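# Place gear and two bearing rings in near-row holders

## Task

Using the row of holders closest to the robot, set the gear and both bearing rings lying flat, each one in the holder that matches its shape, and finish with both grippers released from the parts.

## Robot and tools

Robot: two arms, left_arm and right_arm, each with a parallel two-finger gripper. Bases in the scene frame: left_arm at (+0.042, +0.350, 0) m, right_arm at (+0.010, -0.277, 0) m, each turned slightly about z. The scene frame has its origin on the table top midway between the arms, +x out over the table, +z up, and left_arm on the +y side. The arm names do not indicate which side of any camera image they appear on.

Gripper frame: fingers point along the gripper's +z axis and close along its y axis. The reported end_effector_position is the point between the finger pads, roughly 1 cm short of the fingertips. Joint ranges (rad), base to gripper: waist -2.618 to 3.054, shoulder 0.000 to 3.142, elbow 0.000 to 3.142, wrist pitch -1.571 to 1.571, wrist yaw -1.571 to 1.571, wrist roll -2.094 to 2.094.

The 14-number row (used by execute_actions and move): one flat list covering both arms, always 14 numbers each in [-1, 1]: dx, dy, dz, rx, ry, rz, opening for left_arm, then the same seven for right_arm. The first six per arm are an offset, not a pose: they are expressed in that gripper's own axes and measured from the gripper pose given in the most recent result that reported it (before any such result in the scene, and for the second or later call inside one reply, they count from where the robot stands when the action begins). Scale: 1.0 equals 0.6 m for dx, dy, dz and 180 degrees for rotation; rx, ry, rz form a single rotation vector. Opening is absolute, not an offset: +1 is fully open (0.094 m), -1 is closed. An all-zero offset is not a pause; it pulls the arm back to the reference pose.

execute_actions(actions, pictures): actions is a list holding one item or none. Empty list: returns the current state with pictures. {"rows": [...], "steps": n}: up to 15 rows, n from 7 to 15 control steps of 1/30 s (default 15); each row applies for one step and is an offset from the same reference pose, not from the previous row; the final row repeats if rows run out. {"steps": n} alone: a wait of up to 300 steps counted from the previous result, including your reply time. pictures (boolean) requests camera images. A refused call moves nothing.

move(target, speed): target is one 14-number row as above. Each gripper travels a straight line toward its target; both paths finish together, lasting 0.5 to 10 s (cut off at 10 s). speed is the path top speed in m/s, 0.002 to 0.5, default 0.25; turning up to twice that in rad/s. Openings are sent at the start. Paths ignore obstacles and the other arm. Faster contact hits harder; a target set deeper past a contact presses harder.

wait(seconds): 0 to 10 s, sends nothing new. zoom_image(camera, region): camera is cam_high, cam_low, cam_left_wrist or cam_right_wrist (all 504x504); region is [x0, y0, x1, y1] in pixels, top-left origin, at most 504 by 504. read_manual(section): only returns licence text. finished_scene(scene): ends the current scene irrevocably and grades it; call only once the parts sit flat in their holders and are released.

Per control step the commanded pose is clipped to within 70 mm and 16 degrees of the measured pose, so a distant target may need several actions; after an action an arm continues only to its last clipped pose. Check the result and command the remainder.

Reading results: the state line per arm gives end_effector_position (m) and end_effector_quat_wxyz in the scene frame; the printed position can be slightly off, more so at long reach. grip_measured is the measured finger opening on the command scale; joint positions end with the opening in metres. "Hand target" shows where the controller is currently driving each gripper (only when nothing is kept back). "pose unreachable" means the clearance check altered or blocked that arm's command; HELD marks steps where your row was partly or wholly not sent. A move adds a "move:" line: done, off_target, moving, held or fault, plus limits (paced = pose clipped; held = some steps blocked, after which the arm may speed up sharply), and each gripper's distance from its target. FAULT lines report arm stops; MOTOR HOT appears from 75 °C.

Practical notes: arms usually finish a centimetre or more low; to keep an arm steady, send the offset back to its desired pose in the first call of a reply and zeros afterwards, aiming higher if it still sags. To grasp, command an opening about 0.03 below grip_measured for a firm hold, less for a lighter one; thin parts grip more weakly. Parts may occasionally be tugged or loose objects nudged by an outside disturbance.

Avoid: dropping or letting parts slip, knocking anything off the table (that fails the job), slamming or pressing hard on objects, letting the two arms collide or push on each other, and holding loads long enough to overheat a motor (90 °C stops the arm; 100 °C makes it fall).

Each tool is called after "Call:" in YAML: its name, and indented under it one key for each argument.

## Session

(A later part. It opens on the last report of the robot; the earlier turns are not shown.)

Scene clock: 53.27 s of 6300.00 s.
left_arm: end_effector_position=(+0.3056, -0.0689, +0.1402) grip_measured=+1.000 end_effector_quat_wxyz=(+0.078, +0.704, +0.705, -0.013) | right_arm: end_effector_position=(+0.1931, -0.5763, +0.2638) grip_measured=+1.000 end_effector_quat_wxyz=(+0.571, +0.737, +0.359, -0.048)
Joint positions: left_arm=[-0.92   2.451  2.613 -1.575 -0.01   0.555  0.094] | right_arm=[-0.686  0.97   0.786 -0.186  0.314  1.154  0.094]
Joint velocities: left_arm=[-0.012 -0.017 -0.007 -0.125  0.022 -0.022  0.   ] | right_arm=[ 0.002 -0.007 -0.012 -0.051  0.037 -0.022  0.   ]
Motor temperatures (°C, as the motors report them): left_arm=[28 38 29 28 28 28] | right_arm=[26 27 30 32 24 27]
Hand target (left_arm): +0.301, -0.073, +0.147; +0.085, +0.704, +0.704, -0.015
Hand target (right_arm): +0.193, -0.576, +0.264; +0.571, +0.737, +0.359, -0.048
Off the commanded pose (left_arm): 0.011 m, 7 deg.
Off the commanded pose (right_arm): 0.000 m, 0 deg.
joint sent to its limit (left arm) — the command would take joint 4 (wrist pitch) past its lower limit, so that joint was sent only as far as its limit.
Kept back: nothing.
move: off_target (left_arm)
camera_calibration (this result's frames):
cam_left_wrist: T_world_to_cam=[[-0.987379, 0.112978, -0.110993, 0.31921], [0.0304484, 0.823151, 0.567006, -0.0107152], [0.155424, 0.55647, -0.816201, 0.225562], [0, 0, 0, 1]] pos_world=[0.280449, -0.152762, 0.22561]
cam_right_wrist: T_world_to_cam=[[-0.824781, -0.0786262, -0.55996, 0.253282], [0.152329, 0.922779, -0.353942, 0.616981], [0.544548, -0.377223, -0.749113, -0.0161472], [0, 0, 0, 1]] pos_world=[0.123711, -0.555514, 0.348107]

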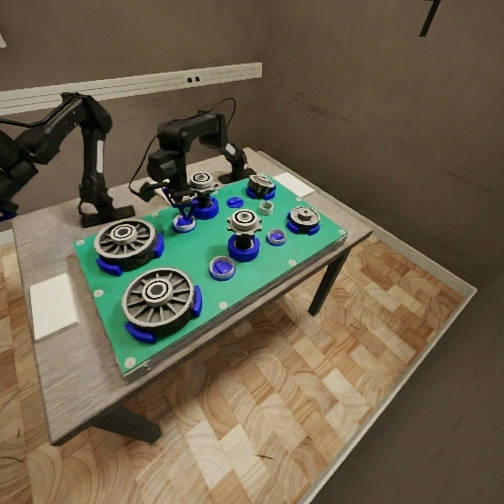

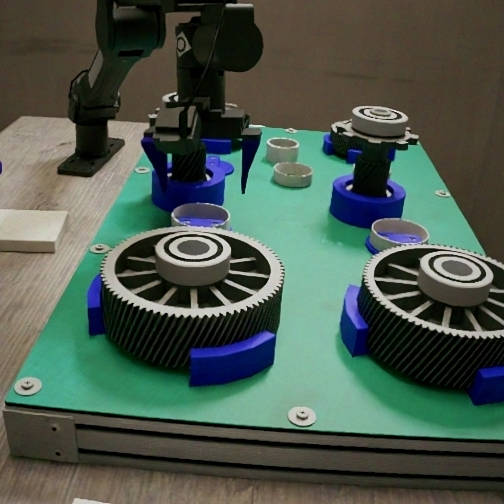

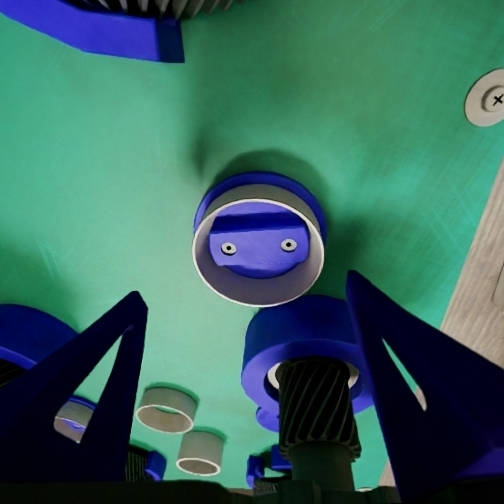

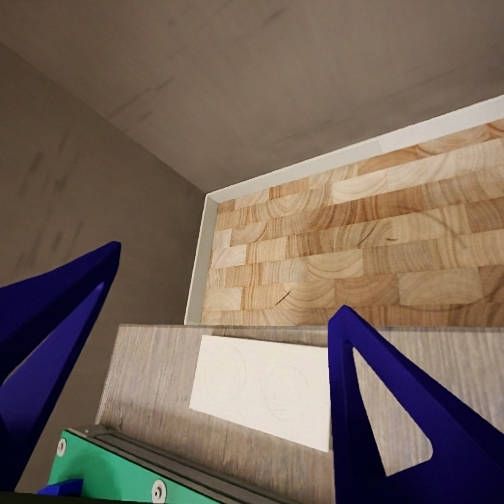

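Call:
move:
  target: [-0.01,0.02,-0.17,0,0,0,0.7,0,0,0,0,0,0,1]

Call:
move:
  target: [0.09,0.2,-0.015,0,0,-0.44,0.7,0,0,0,0,0,0,1]
  speed: 0.4

Call:
move:
  target: [0.084,0.275,0.076,-0.154,0.021,-0.438,0.7,0,0,0,0,0,0,1]
  speed: 0.4

Scene clock: 54.63 s of 6300.00 s.
left_arm: end_effector_position=(+0.3050, -0.0615, +0.2395) grip_measured=+0.702 end_effector_quat_wxyz=(+0.190, +0.693, +0.695, -0.038) | right_arm: end_effector_position=(+0.1931, -0.5763, +0.2638) grip_measured=+1.000 end_effector_quat_wxyz=(+0.571, +0.737, +0.359, -0.048)
Joint positions: left_arm=[-0.913  2.274  2.667 -1.576 -0.01   0.561  0.08 ] | right_arm=[-0.686  0.97   0.786 -0.186  0.314  1.154  0.094]
Joint velocities: left_arm=[-0.007 -0.002 -0.002 -0.081  0.022 -0.022  0.   ] | right_arm=[-0.012  0.012 -0.012 -0.051 -0.037 -0.007  0.   ]
Motor temperatures (°C, as the motors report them): left_arm=[28 38 30 28 28 28] | right_arm=[26 27 30 32 24 27]
Hand target (left_arm): +0.308, -0.059, +0.241; +0.191, +0.692, +0.695, -0.038
Hand target (right_arm): +0.193, -0.576, +0.264; +0.571, +0.737, +0.359, -0.048
Off the commanded pose (left_arm): 0.005 m, 13 deg.
Off the commanded pose (right_arm): 0.000 m, 0 deg.
joint sent to its limit (left arm) — the command would take joint 4 (wrist pitch) past its lower limit, so that joint was sent only as far as its limit.
Kept back: nothing.
move: off_target (left_arm)
camera_calibration (this result's frames):
cam_left_wrist: T_world_to_cam=[[-0.964844, 0.0769265, -0.251312, 0.353359], [-0.030281, 0.917301, 0.397041, -0.00802234], [0.261072, 0.390693, -0.882723, 0.276063], [0, 0, 0, 1]] pos_world=[0.268622, -0.12768, 0.335676]
cam_right_wrist: T_world_to_cam=[[-0.824781, -0.0786262, -0.55996, 0.253282], [0.152329, 0.922779, -0.353942, 0.616981], [0.544548, -0.377223, -0.749113, -0.0161472], [0, 0, 0, 1]] pos_world=[0.123711, -0.555514, 0.348107]

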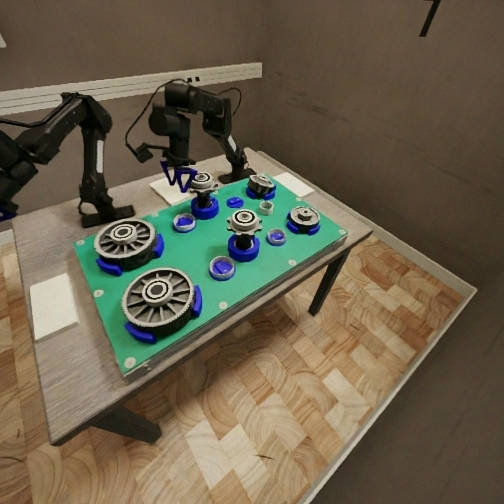

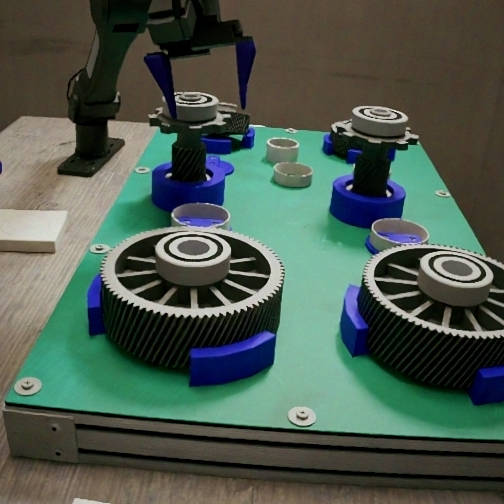

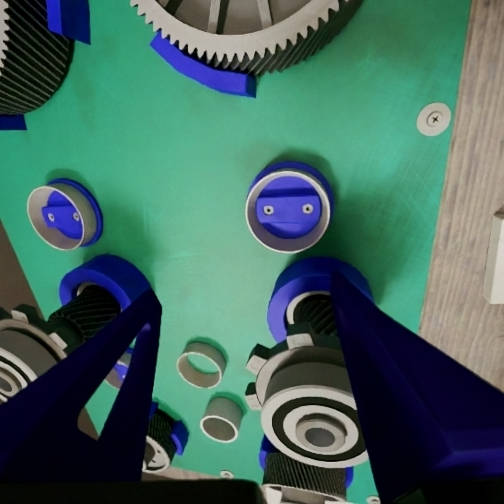

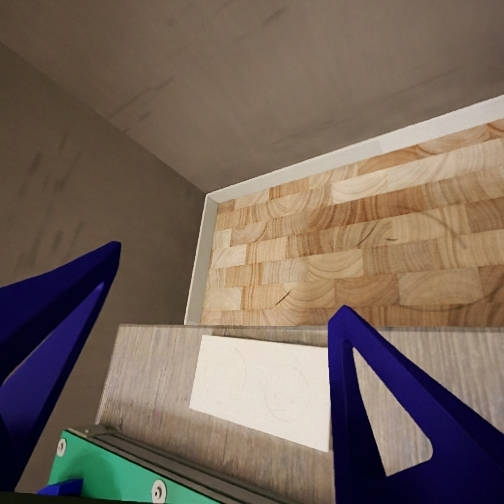

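Scene clock: 57.03 s of 6300.00 s.
left_arm: end_effector_position=(+0.4146, -0.0002, +0.2472) grip_measured=+0.702 end_effector_quat_wxyz=(+0.158, +0.092, +0.967, -0.176) | right_arm: end_effector_position=(+0.1931, -0.5763, +0.2638) grip_measured=+1.000 end_effector_quat_wxyz=(+0.571, +0.737, +0.359, -0.048)
Joint positions: left_arm=[-0.627  2.361  2.828 -1.57   0.096 -0.557  0.08 ] | right_arm=[-0.686  0.97   0.786 -0.186  0.314  1.154  0.094]
Joint velocities: left_arm=[-0.002 -0.012 -0.012 -0.037 -0.022 -0.051  0.   ] | right_arm=[ 0.002 -0.012 -0.002  0.037 -0.037 -0.051  0.   ]
Motor temperatures (°C, as the motors report them): left_arm=[28 38 30 28 28 28] | right_arm=[26 27 30 32 24 27]
Hand target (left_arm): +0.420, -0.003, +0.254; +0.169, +0.086, +0.964, -0.188
Hand target (right_arm): +0.193, -0.576, +0.264; +0.571, +0.737, +0.359, -0.048
Off the commanded pose (left_arm): 0.012 m, 5 deg.
Off the commanded pose (right_arm): 0.000 m, 0 deg.
elbow stopped short (left arm): the move would have taken joint 3 (elbow) straighter than the controller allows; a more bent joint 3 avoids this.
Kept back: nothing.
move: off_target (left_arm)
camera_calibration (this result's frames):
cam_left_wrist: T_world_to_cam=[[-0.343795, -0.901361, 0.263351, 0.0714088], [-0.854292, 0.416646, 0.310792, 0.298927], [-0.389859, -0.11813, -0.913266, 0.507651], [0, 0, 0, 1]] pos_world=[0.477833, -0.000212913, 0.351911]
cam_right_wrist: T_world_to_cam=[[-0.824781, -0.0786262, -0.55996, 0.253282], [0.152329, 0.922779, -0.353942, 0.616981], [0.544548, -0.377223, -0.749113, -0.0161472], [0, 0, 0, 1]] pos_world=[0.123711, -0.555514, 0.348107]

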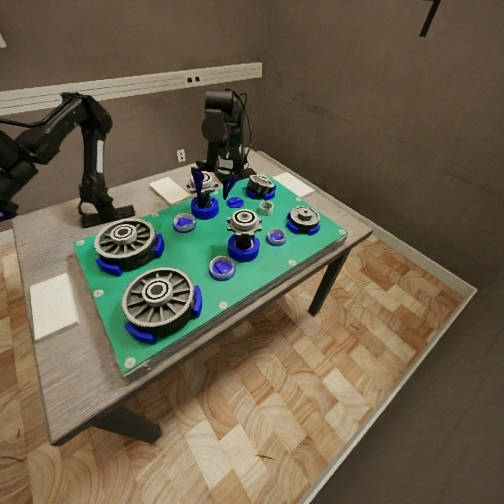

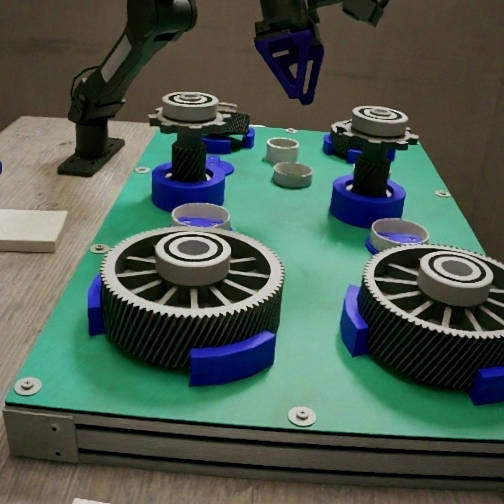

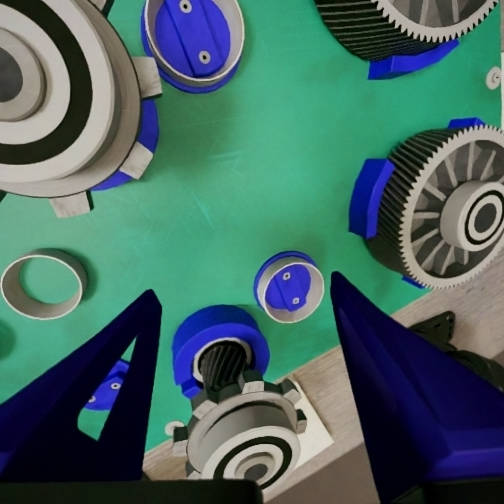

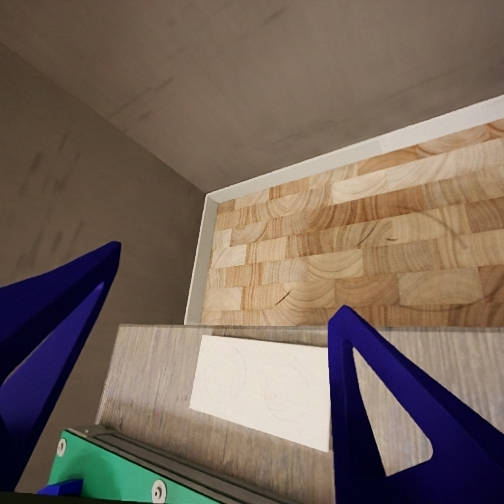

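Scene clock: 59.47 s of 6300.00 s.
left_arm: end_effector_position=(+0.4226, +0.1330, +0.1449) grip_measured=+0.702 end_effector_quat_wxyz=(+0.006, -0.559, +0.828, -0.032) | right_arm: end_effector_position=(+0.1931, -0.5763, +0.2638) grip_measured=+1.000 end_effector_quat_wxyz=(+0.571, +0.737, +0.359, -0.048)
Joint positions: left_arm=[-0.417  2.212  2.223 -1.519  0.019 -1.701  0.08 ] | right_arm=[-0.686  0.97   0.786 -0.186  0.314  1.154  0.094]
Joint velocities: left_arm=[ 0.002  0.007 -0.012  0.022 -0.022 -0.022  0.   ] | right_arm=[ 0.012  0.007 -0.002  0.022  0.007 -0.066  0.   ]
Motor temperatures (°C, as the motors report them): left_arm=[28 38 29 28 28 28] | right_arm=[26 27 30 33 24 27]
Hand target (left_arm): +0.417, +0.139, +0.137; -0.004, -0.566, +0.824, -0.012
Hand target (right_arm): +0.193, -0.576, +0.264; +0.571, +0.737, +0.359, -0.048
Off the commanded pose (left_arm): 0.011 m, 3 deg.
Off the commanded pose (right_arm): 0.000 m, 0 deg.
Kept back: nothing.
move: off_target (left_arm)
camera_calibration (this result's frames):
cam_left_wrist: T_world_to_cam=[[0.873624, -0.483111, 0.0581743, -0.319231], [-0.390664, -0.625076, 0.675768, 0.171765], [-0.290108, -0.613094, -0.734815, 0.430928], [0, 0, 0, 1]] pos_world=[0.471006, 0.217341, 0.21915]
cam_right_wrist: T_world_to_cam=[[-0.824781, -0.0786262, -0.55996, 0.253282], [0.152329, 0.922779, -0.353942, 0.616981], [0.544548, -0.377223, -0.749113, -0.0161472], [0, 0, 0, 1]] pos_world=[0.123711, -0.555514, 0.348107]

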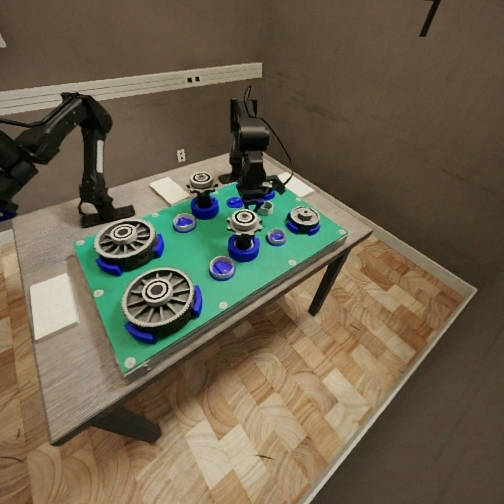

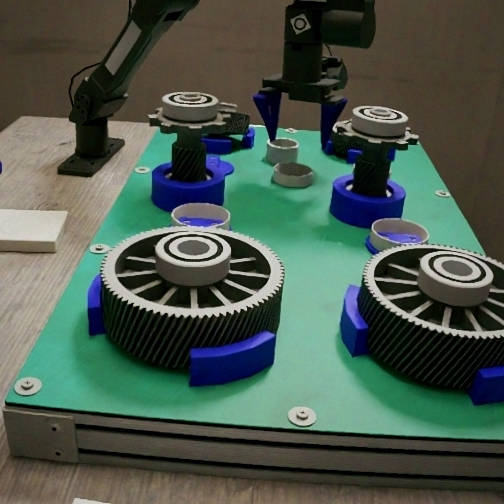

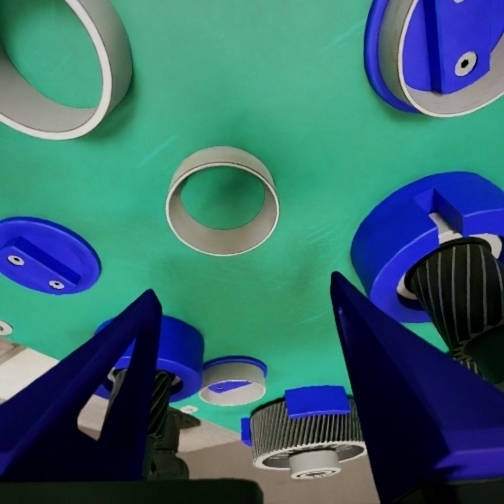

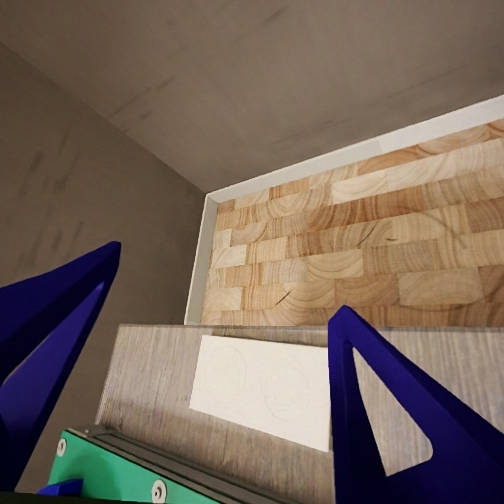

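Call:
move:
  target: [-0.012,0.022,0.122,-0.019,-0.008,0,0.9,0,0,0,0,0,0,1]
  speed: 0.1

Call:
move:
  target: [0,0,0,0,0,0,0.26,0,0,0,0,0,0,1]

Call:
move:
  target: [0,0,-0.085,0,0,0,0.26,0,0,0,0,0,0,1]
  speed: 0.15

Call:
move:
  target: [0.022,0.215,-0.01,0,0,0,0.26,0,0,0,0,0,0,1]
  speed: 0.15

Scene clock: 61.00 s of 6300.00 s.
left_arm: end_effector_position=(+0.4161, +0.1369, +0.0804) grip_measured=+0.898 end_effector_quat_wxyz=(-0.006, -0.561, +0.828, -0.007) | right_arm: end_effector_position=(+0.1931, -0.5763, +0.2638) grip_measured=+1.000 end_effector_quat_wxyz=(+0.571, +0.737, +0.359, -0.048)
Joint positions: left_arm=[-0.417  2.204  1.954 -1.313  0.017 -1.703  0.089] | right_arm=[-0.686  0.97   0.786 -0.186  0.314  1.154  0.094]
Joint velocities: left_arm=[ 0.007 -0.017  0.002 -0.037  0.051 -0.022 -0.001] | right_arm=[ 0.002 -0.007  0.007  0.037  0.007 -0.007  0.   ]
Motor temperatures (°C, as the motors report them): left_arm=[28 38 29 28 28 28] | right_arm=[26 27 30 33 24 27]
Hand target (left_arm): +0.417, +0.140, +0.071; -0.001, -0.559, +0.829, -0.000
Hand target (right_arm): +0.193, -0.576, +0.264; +0.571, +0.737, +0.359, -0.048
Off the commanded pose (left_arm): 0.010 m, 1 deg.
Off the commanded pose (right_arm): 0.000 m, 0 deg.
Kept back: nothing.
move: done
camera_calibration (this result's frames):
cam_left_wrist: T_world_to_cam=[[0.876389, -0.481598, 0.00247526, -0.304742], [-0.356455, -0.645187, 0.675776, 0.203742], [-0.323855, -0.593125, -0.737103, 0.39555], [0, 0, 0, 1]] pos_world=[0.467799, 0.219299, 0.154631]
cam_right_wrist: T_world_to_cam=[[-0.824781, -0.0786262, -0.55996, 0.253282], [0.152329, 0.922779, -0.353942, 0.616981], [0.544548, -0.377223, -0.749113, -0.0161472], [0, 0, 0, 1]] pos_world=[0.123711, -0.555514, 0.348107]

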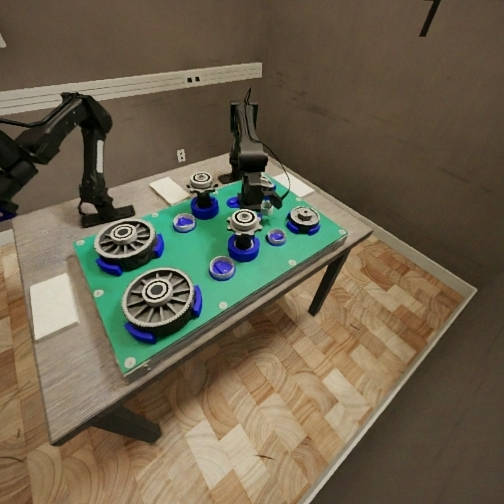

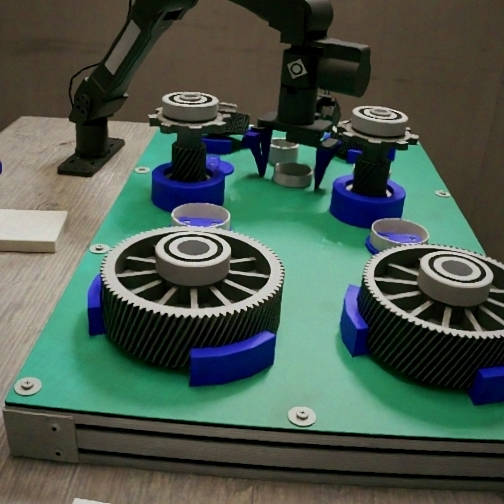

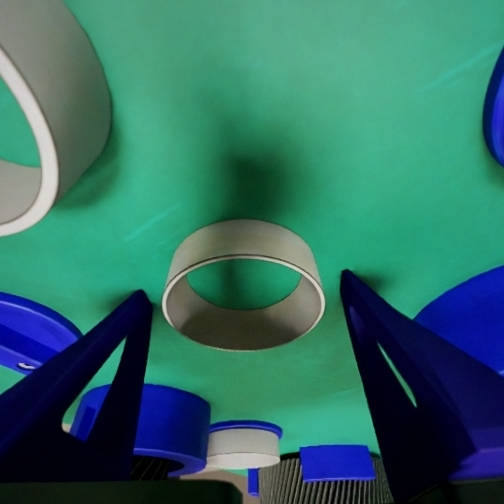

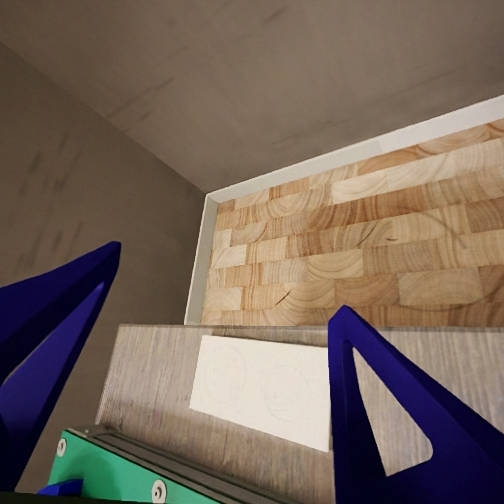

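Scene clock: 61.50 s of 6300.00 s.
left_arm: end_effector_position=(+0.4157, +0.1368, +0.0804) grip_measured=+0.290 end_effector_quat_wxyz=(-0.007, -0.561, +0.828, -0.007) | right_arm: end_effector_position=(+0.1931, -0.5763, +0.2638) grip_measured=+1.000 end_effector_quat_wxyz=(+0.571, +0.737, +0.359, -0.048)
Joint positions: left_arm=[-0.417  2.204  1.954 -1.314  0.019 -1.703  0.061] | right_arm=[-0.686  0.97   0.786 -0.186  0.314  1.154  0.094]
Joint velocities: left_arm=[-0.017  0.012  0.007  0.022 -0.095 -0.066 -0.   ] | right_arm=[ 0.002  0.012 -0.012 -0.007 -0.066  0.081  0.   ]
Motor temperatures (°C, as the motors report them): left_arm=[28 38 29 28 28 28] | right_arm=[26 27 30 33 24 27]
Hand target (left_arm): +0.416, +0.137, +0.080; -0.006, -0.561, +0.828, -0.007
Hand target (right_arm): +0.193, -0.576, +0.264; +0.571, +0.737, +0.359, -0.048
Off the commanded pose (left_arm): 0.000 m, 0 deg.
Off the commanded pose (right_arm): 0.000 m, 0 deg.
Kept back: nothing.
move: done
camera_calibration (this result's frames):
cam_left_wrist: T_world_to_cam=[[0.876387, -0.481605, 0.00131539, -0.30436], [-0.355281, -0.644664, 0.676893, 0.202892], [-0.325147, -0.593687, -0.736081, 0.395902], [0, 0, 0, 1]] pos_world=[0.467548, 0.219258, 0.15448]
cam_right_wrist: T_world_to_cam=[[-0.824781, -0.0786262, -0.55996, 0.253282], [0.152329, 0.922779, -0.353942, 0.616981], [0.544548, -0.377223, -0.749113, -0.0161472], [0, 0, 0, 1]] pos_world=[0.123711, -0.555514, 0.348107]

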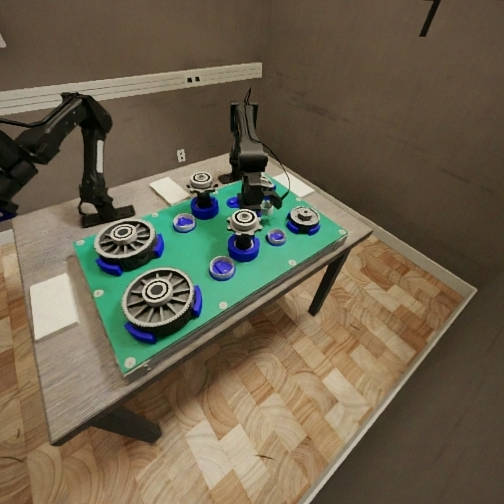

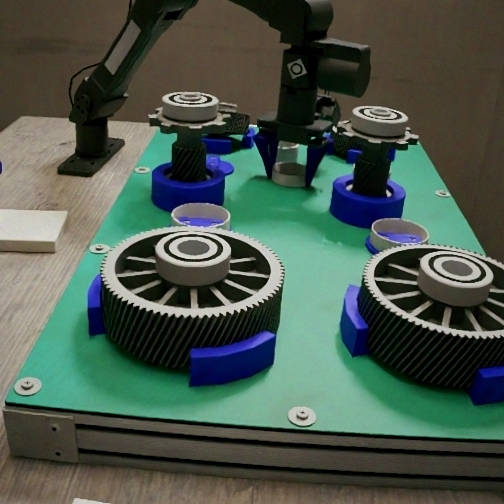

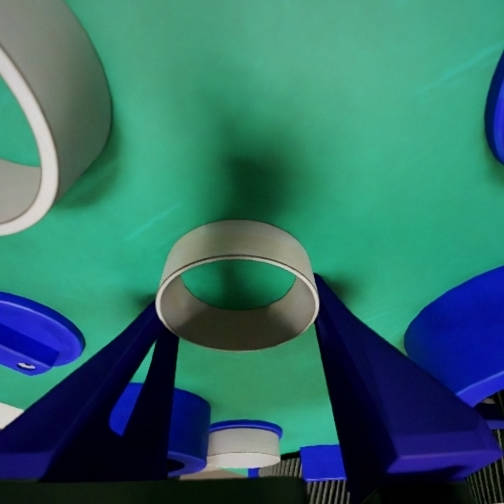

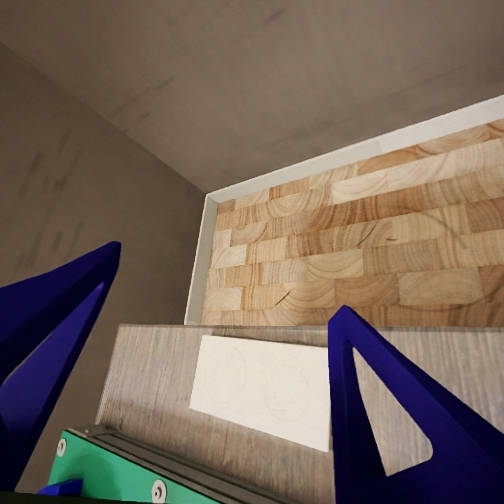

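Scene clock: 62.60 s of 6300.00 s.
left_arm: end_effector_position=(+0.4146, +0.1370, +0.1241) grip_measured=+0.290 end_effector_quat_wxyz=(-0.009, -0.561, +0.828, -0.005) | right_arm: end_effector_position=(+0.1931, -0.5763, +0.2638) grip_measured=+1.000 end_effector_quat_wxyz=(+0.571, +0.737, +0.359, -0.048)
Joint positions: left_arm=[-0.417  2.225  2.162 -1.508  0.021 -1.703  0.061] | right_arm=[-0.686  0.97   0.786 -0.186  0.314  1.154  0.094]
Joint velocities: left_arm=[ 0.002  0.012 -0.002  0.007 -0.037 -0.081  0.   ] | right_arm=[-0.007 -0.002 -0.002 -0.007  0.022 -0.007  0.   ]
Motor temperatures (°C, as the motors report them): left_arm=[28 38 29 28 28 28] | right_arm=[26 27 30 33 24 27]
Hand target (left_arm): +0.416, +0.139, +0.131; -0.007, -0.561, +0.828, -0.007
Hand target (right_arm): +0.193, -0.576, +0.264; +0.571, +0.737, +0.359, -0.048
Off the commanded pose (left_arm): 0.007 m, 0 deg.
Off the commanded pose (right_arm): 0.000 m, 0 deg.
Kept back: nothing.
move: done
camera_calibration (this result's frames):
cam_left_wrist: T_world_to_cam=[[0.876373, -0.48161, -0.00481111, -0.302621], [-0.35092, -0.645339, 0.678523, 0.171106], [-0.329888, -0.59295, -0.734564, 0.429471], [0, 0, 0, 1]] pos_world=[0.466931, 0.219331, 0.197919]
cam_right_wrist: T_world_to_cam=[[-0.824781, -0.0786262, -0.55996, 0.253282], [0.152329, 0.922779, -0.353942, 0.616981], [0.544548, -0.377223, -0.749113, -0.0161472], [0, 0, 0, 1]] pos_world=[0.123711, -0.555514, 0.348107]

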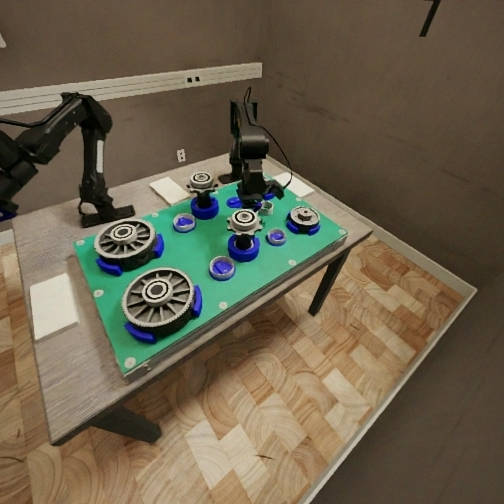

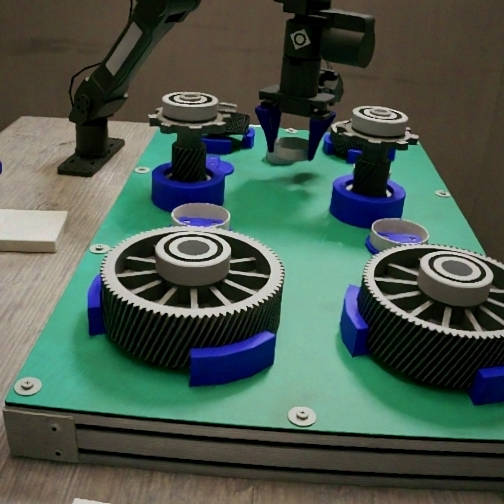

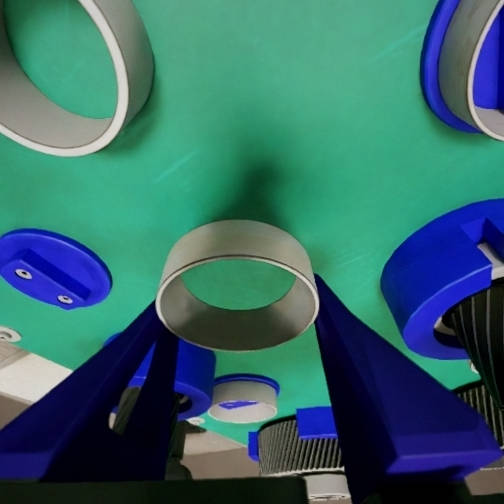

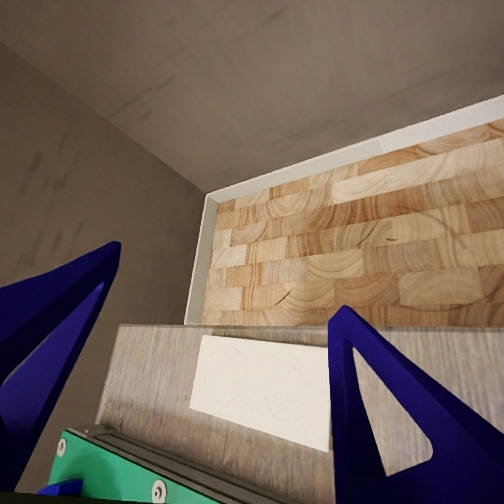

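Scene clock: 64.00 s of 6300.00 s.
left_arm: end_effector_position=(+0.2919, +0.1735, +0.1260) grip_measured=+0.290 end_effector_quat_wxyz=(-0.014, -0.560, +0.829, +0.000) | right_arm: end_effector_position=(+0.1931, -0.5763, +0.2638) grip_measured=+1.000 end_effector_quat_wxyz=(+0.571, +0.737, +0.359, -0.048)
Joint positions: left_arm=[-0.508  1.709  1.446 -1.319  0.026 -1.791  0.061] | right_arm=[-0.686  0.97   0.786 -0.186  0.314  1.154  0.094]
Joint velocities: left_arm=[ 0.012  0.002  0.012  0.007 -0.037 -0.037  0.   ] | right_arm=[-0.007  0.002 -0.002  0.022 -0.022  0.007  0.   ]
Motor temperatures (°C, as the motors report them): left_arm=[28 38 29 28 28 28] | right_arm=[26 27 30 33 24 27]
Hand target (left_arm): +0.290, +0.173, +0.128; -0.009, -0.561, +0.828, -0.005
Hand target (right_arm): +0.193, -0.576, +0.264; +0.571, +0.737, +0.359, -0.048
Off the commanded pose (left_arm): 0.005 m, 1 deg.
Off the commanded pose (right_arm): 0.000 m, 0 deg.
Kept back: nothing.
move: done
camera_calibration (this result's frames):
cam_left_wrist: T_world_to_cam=[[0.874932, -0.483907, -0.0181255, -0.174992], [-0.343608, -0.646768, 0.6809, 0.148128], [-0.341215, -0.589513, -0.732152, 0.414419], [0, 0, 0, 1]] pos_world=[0.34541, 0.25543, 0.199385]
cam_right_wrist: T_world_to_cam=[[-0.824781, -0.0786262, -0.55996, 0.253282], [0.152329, 0.922779, -0.353942, 0.616981], [0.544548, -0.377223, -0.749113, -0.0161472], [0, 0, 0, 1]] pos_world=[0.123711, -0.555514, 0.348107]

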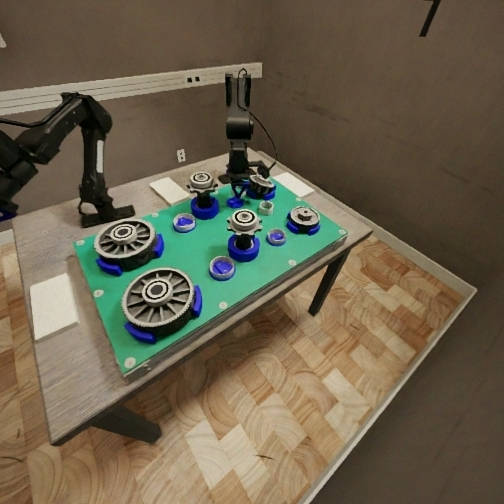

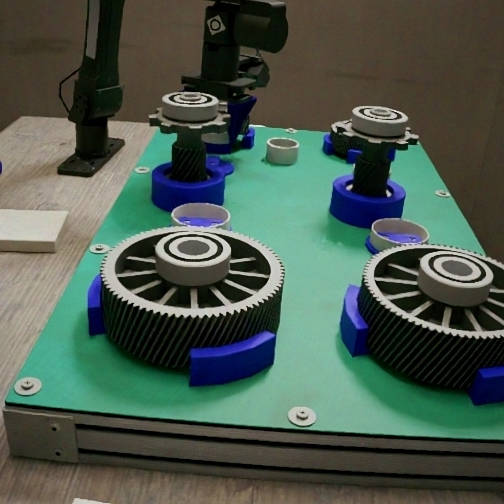

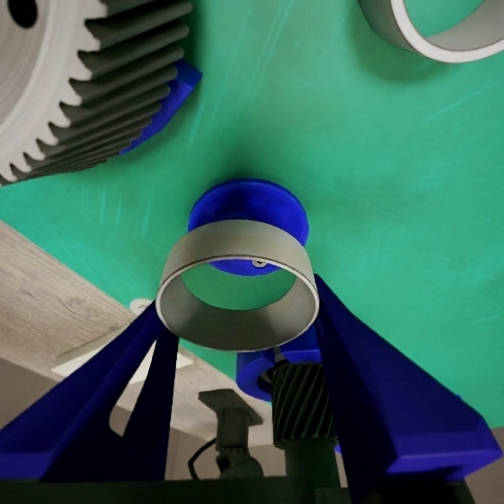

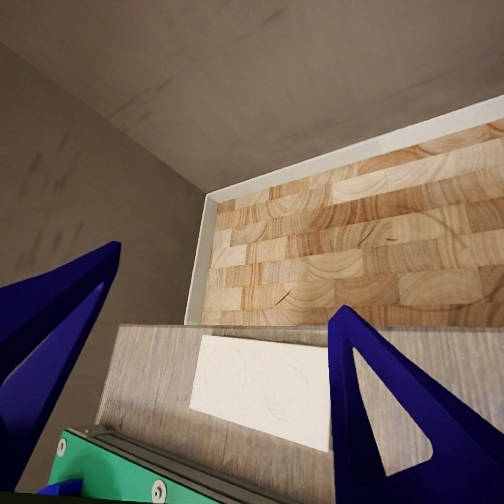

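Call:
move:
  target: [0,-0.004,0.05,0.004,-0.006,0,0.26,0,0,0,0,0,0,1]
  speed: 0.04

Scene clock: 65.43 s of 6300.00 s.
left_arm: end_effector_position=(+0.2952, +0.1723, +0.1000) grip_measured=+0.290 end_effector_quat_wxyz=(-0.009, -0.561, +0.827, -0.005) | right_arm: end_effector_position=(+0.1931, -0.5763, +0.2638) grip_measured=+1.000 end_effector_quat_wxyz=(+0.571, +0.737, +0.359, -0.048)
Joint positions: left_arm=[-0.508  1.716  1.351 -1.203  0.021 -1.795  0.061] | right_arm=[-0.686  0.97   0.786 -0.186  0.314  1.154  0.094]
Joint velocities: left_arm=[ 0.007 -0.022 -0.007 -0.007 -0.007  0.037 -0.   ] | right_arm=[ 0.002  0.007 -0.017 -0.037 -0.022 -0.066  0.   ]
Motor temperatures (°C, as the motors report them): left_arm=[28 38 29 28 28 28] | right_arm=[26 27 30 33 24 27]
Hand target (left_arm): +0.294, +0.172, +0.096; -0.003, -0.560, +0.829, +0.000
Hand target (right_arm): +0.193, -0.576, +0.264; +0.571, +0.737, +0.359, -0.048
Off the commanded pose (left_arm): 0.004 m, 1 deg.
Off the commanded pose (right_arm): 0.000 m, 0 deg.
Kept back: nothing.
move: done
camera_calibration (this result's frames):
cam_left_wrist: T_world_to_cam=[[0.8771, -0.48029, -0.0040627, -0.18161], [-0.350461, -0.645746, 0.678372, 0.168298], [-0.328439, -0.593576, -0.734707, 0.392975], [0, 0, 0, 1]] pos_world=[0.347341, 0.254713, 0.173815]
cam_right_wrist: T_world_to_cam=[[-0.824781, -0.0786262, -0.55996, 0.253282], [0.152329, 0.922779, -0.353942, 0.616981], [0.544548, -0.377223, -0.749113, -0.0161472], [0, 0, 0, 1]] pos_world=[0.123711, -0.555514, 0.348107]

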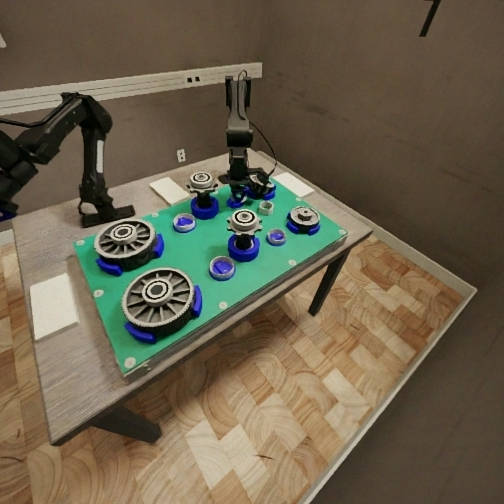

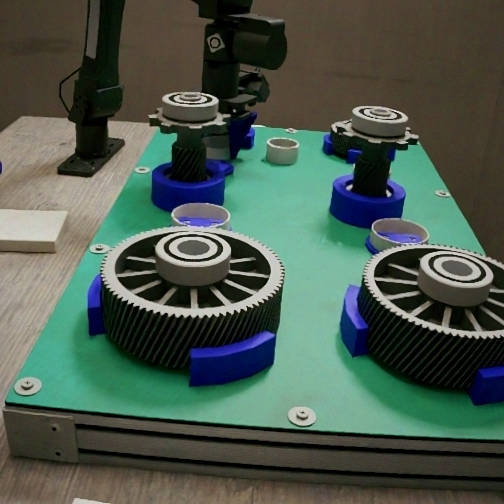

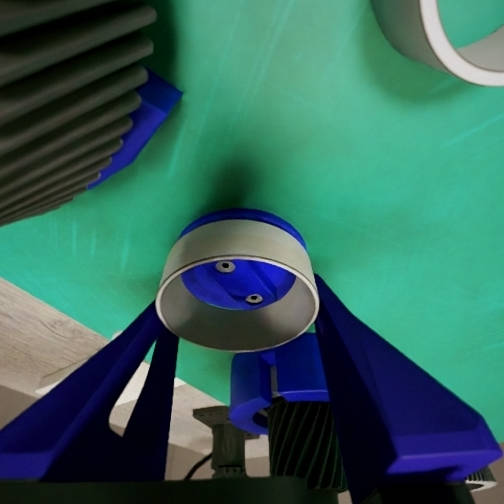

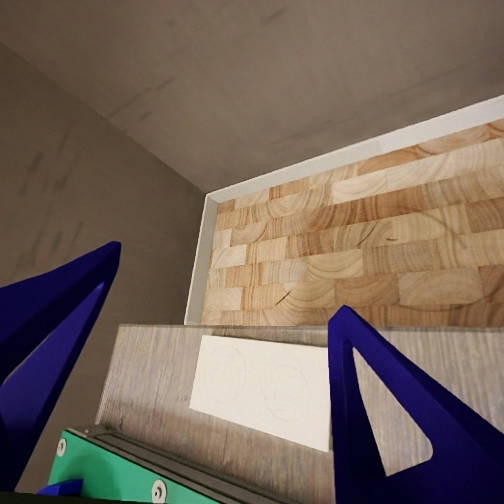

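Call:
move:
  target: [0.012,0.002,0.026,0,0,0,0.26,0,0,0,0,0,0,1]
  speed: 0.02

Scene clock: 66.77 s of 6300.00 s.
left_arm: end_effector_position=(+0.2943, +0.1668, +0.0921) grip_measured=+0.290 end_effector_quat_wxyz=(-0.008, -0.561, +0.828, -0.012) | right_arm: end_effector_position=(+0.1931, -0.5763, +0.2638) grip_measured=+1.000 end_effector_quat_wxyz=(+0.571, +0.737, +0.359, -0.048)
Joint positions: left_arm=[-0.522  1.716  1.319 -1.156  0.024 -1.809  0.061] | right_arm=[-0.686  0.97   0.786 -0.186  0.314  1.154  0.094]
Joint velocities: left_arm=[ 0.012 -0.007 -0.007 -0.066 -0.007 -0.022 -0.   ] | right_arm=[-0.007 -0.007 -0.012 -0.022  0.066  0.051  0.   ]
Motor temperatures (°C, as the motors report them): left_arm=[28 37 29 28 28 28] | right_arm=[26 27 30 33 24 27]
Hand target (left_arm): +0.291, +0.166, +0.085; -0.009, -0.561, +0.828, -0.005
Hand target (right_arm): +0.193, -0.576, +0.264; +0.571, +0.737, +0.359, -0.048
Off the commanded pose (left_arm): 0.008 m, 1 deg.
Off the commanded pose (right_arm): 0.000 m, 0 deg.
Kept back: nothing.
move: done
camera_calibration (this result's frames):
cam_left_wrist: T_world_to_cam=[[0.876872, -0.480627, 0.00965108, -0.184649], [-0.357248, -0.638078, 0.682078, 0.170229], [-0.321667, -0.601543, -0.731216, 0.382606], [0, 0, 0, 1]] pos_world=[0.345799, 0.250026, 0.165441]
cam_right_wrist: T_world_to_cam=[[-0.824781, -0.0786262, -0.55996, 0.253282], [0.152329, 0.922779, -0.353942, 0.616981], [0.544548, -0.377223, -0.749113, -0.0161472], [0, 0, 0, 1]] pos_world=[0.123711, -0.555514, 0.348107]

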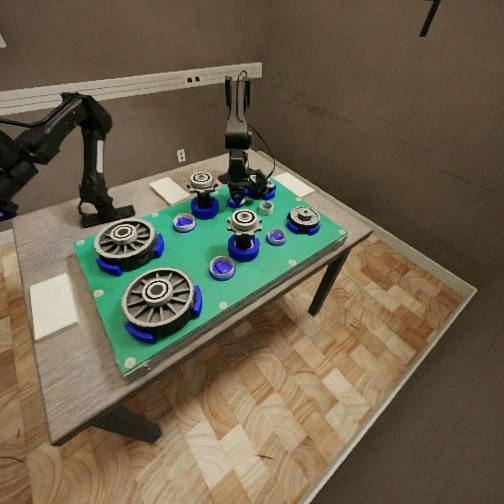

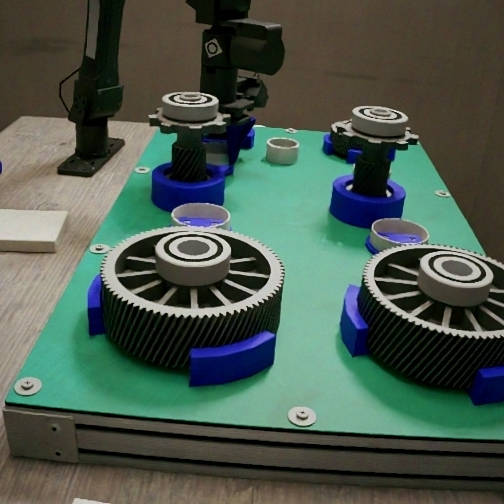

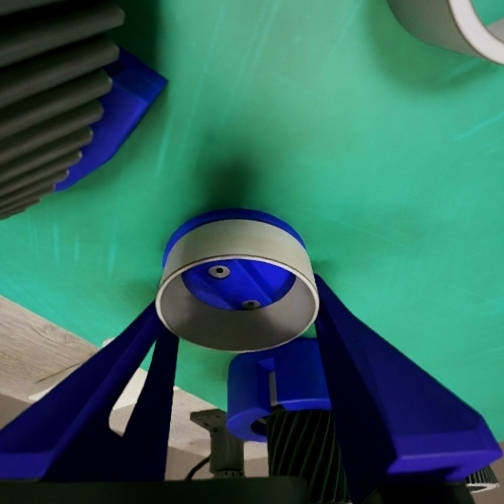

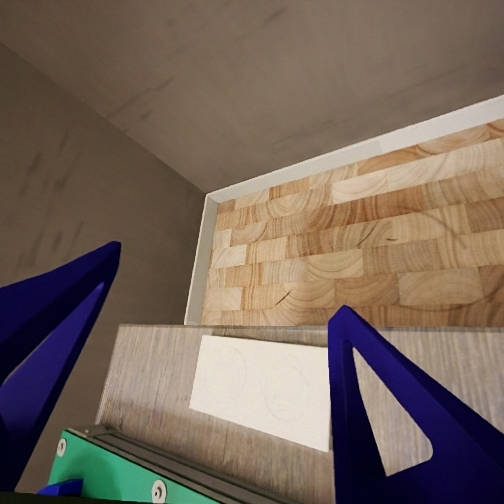

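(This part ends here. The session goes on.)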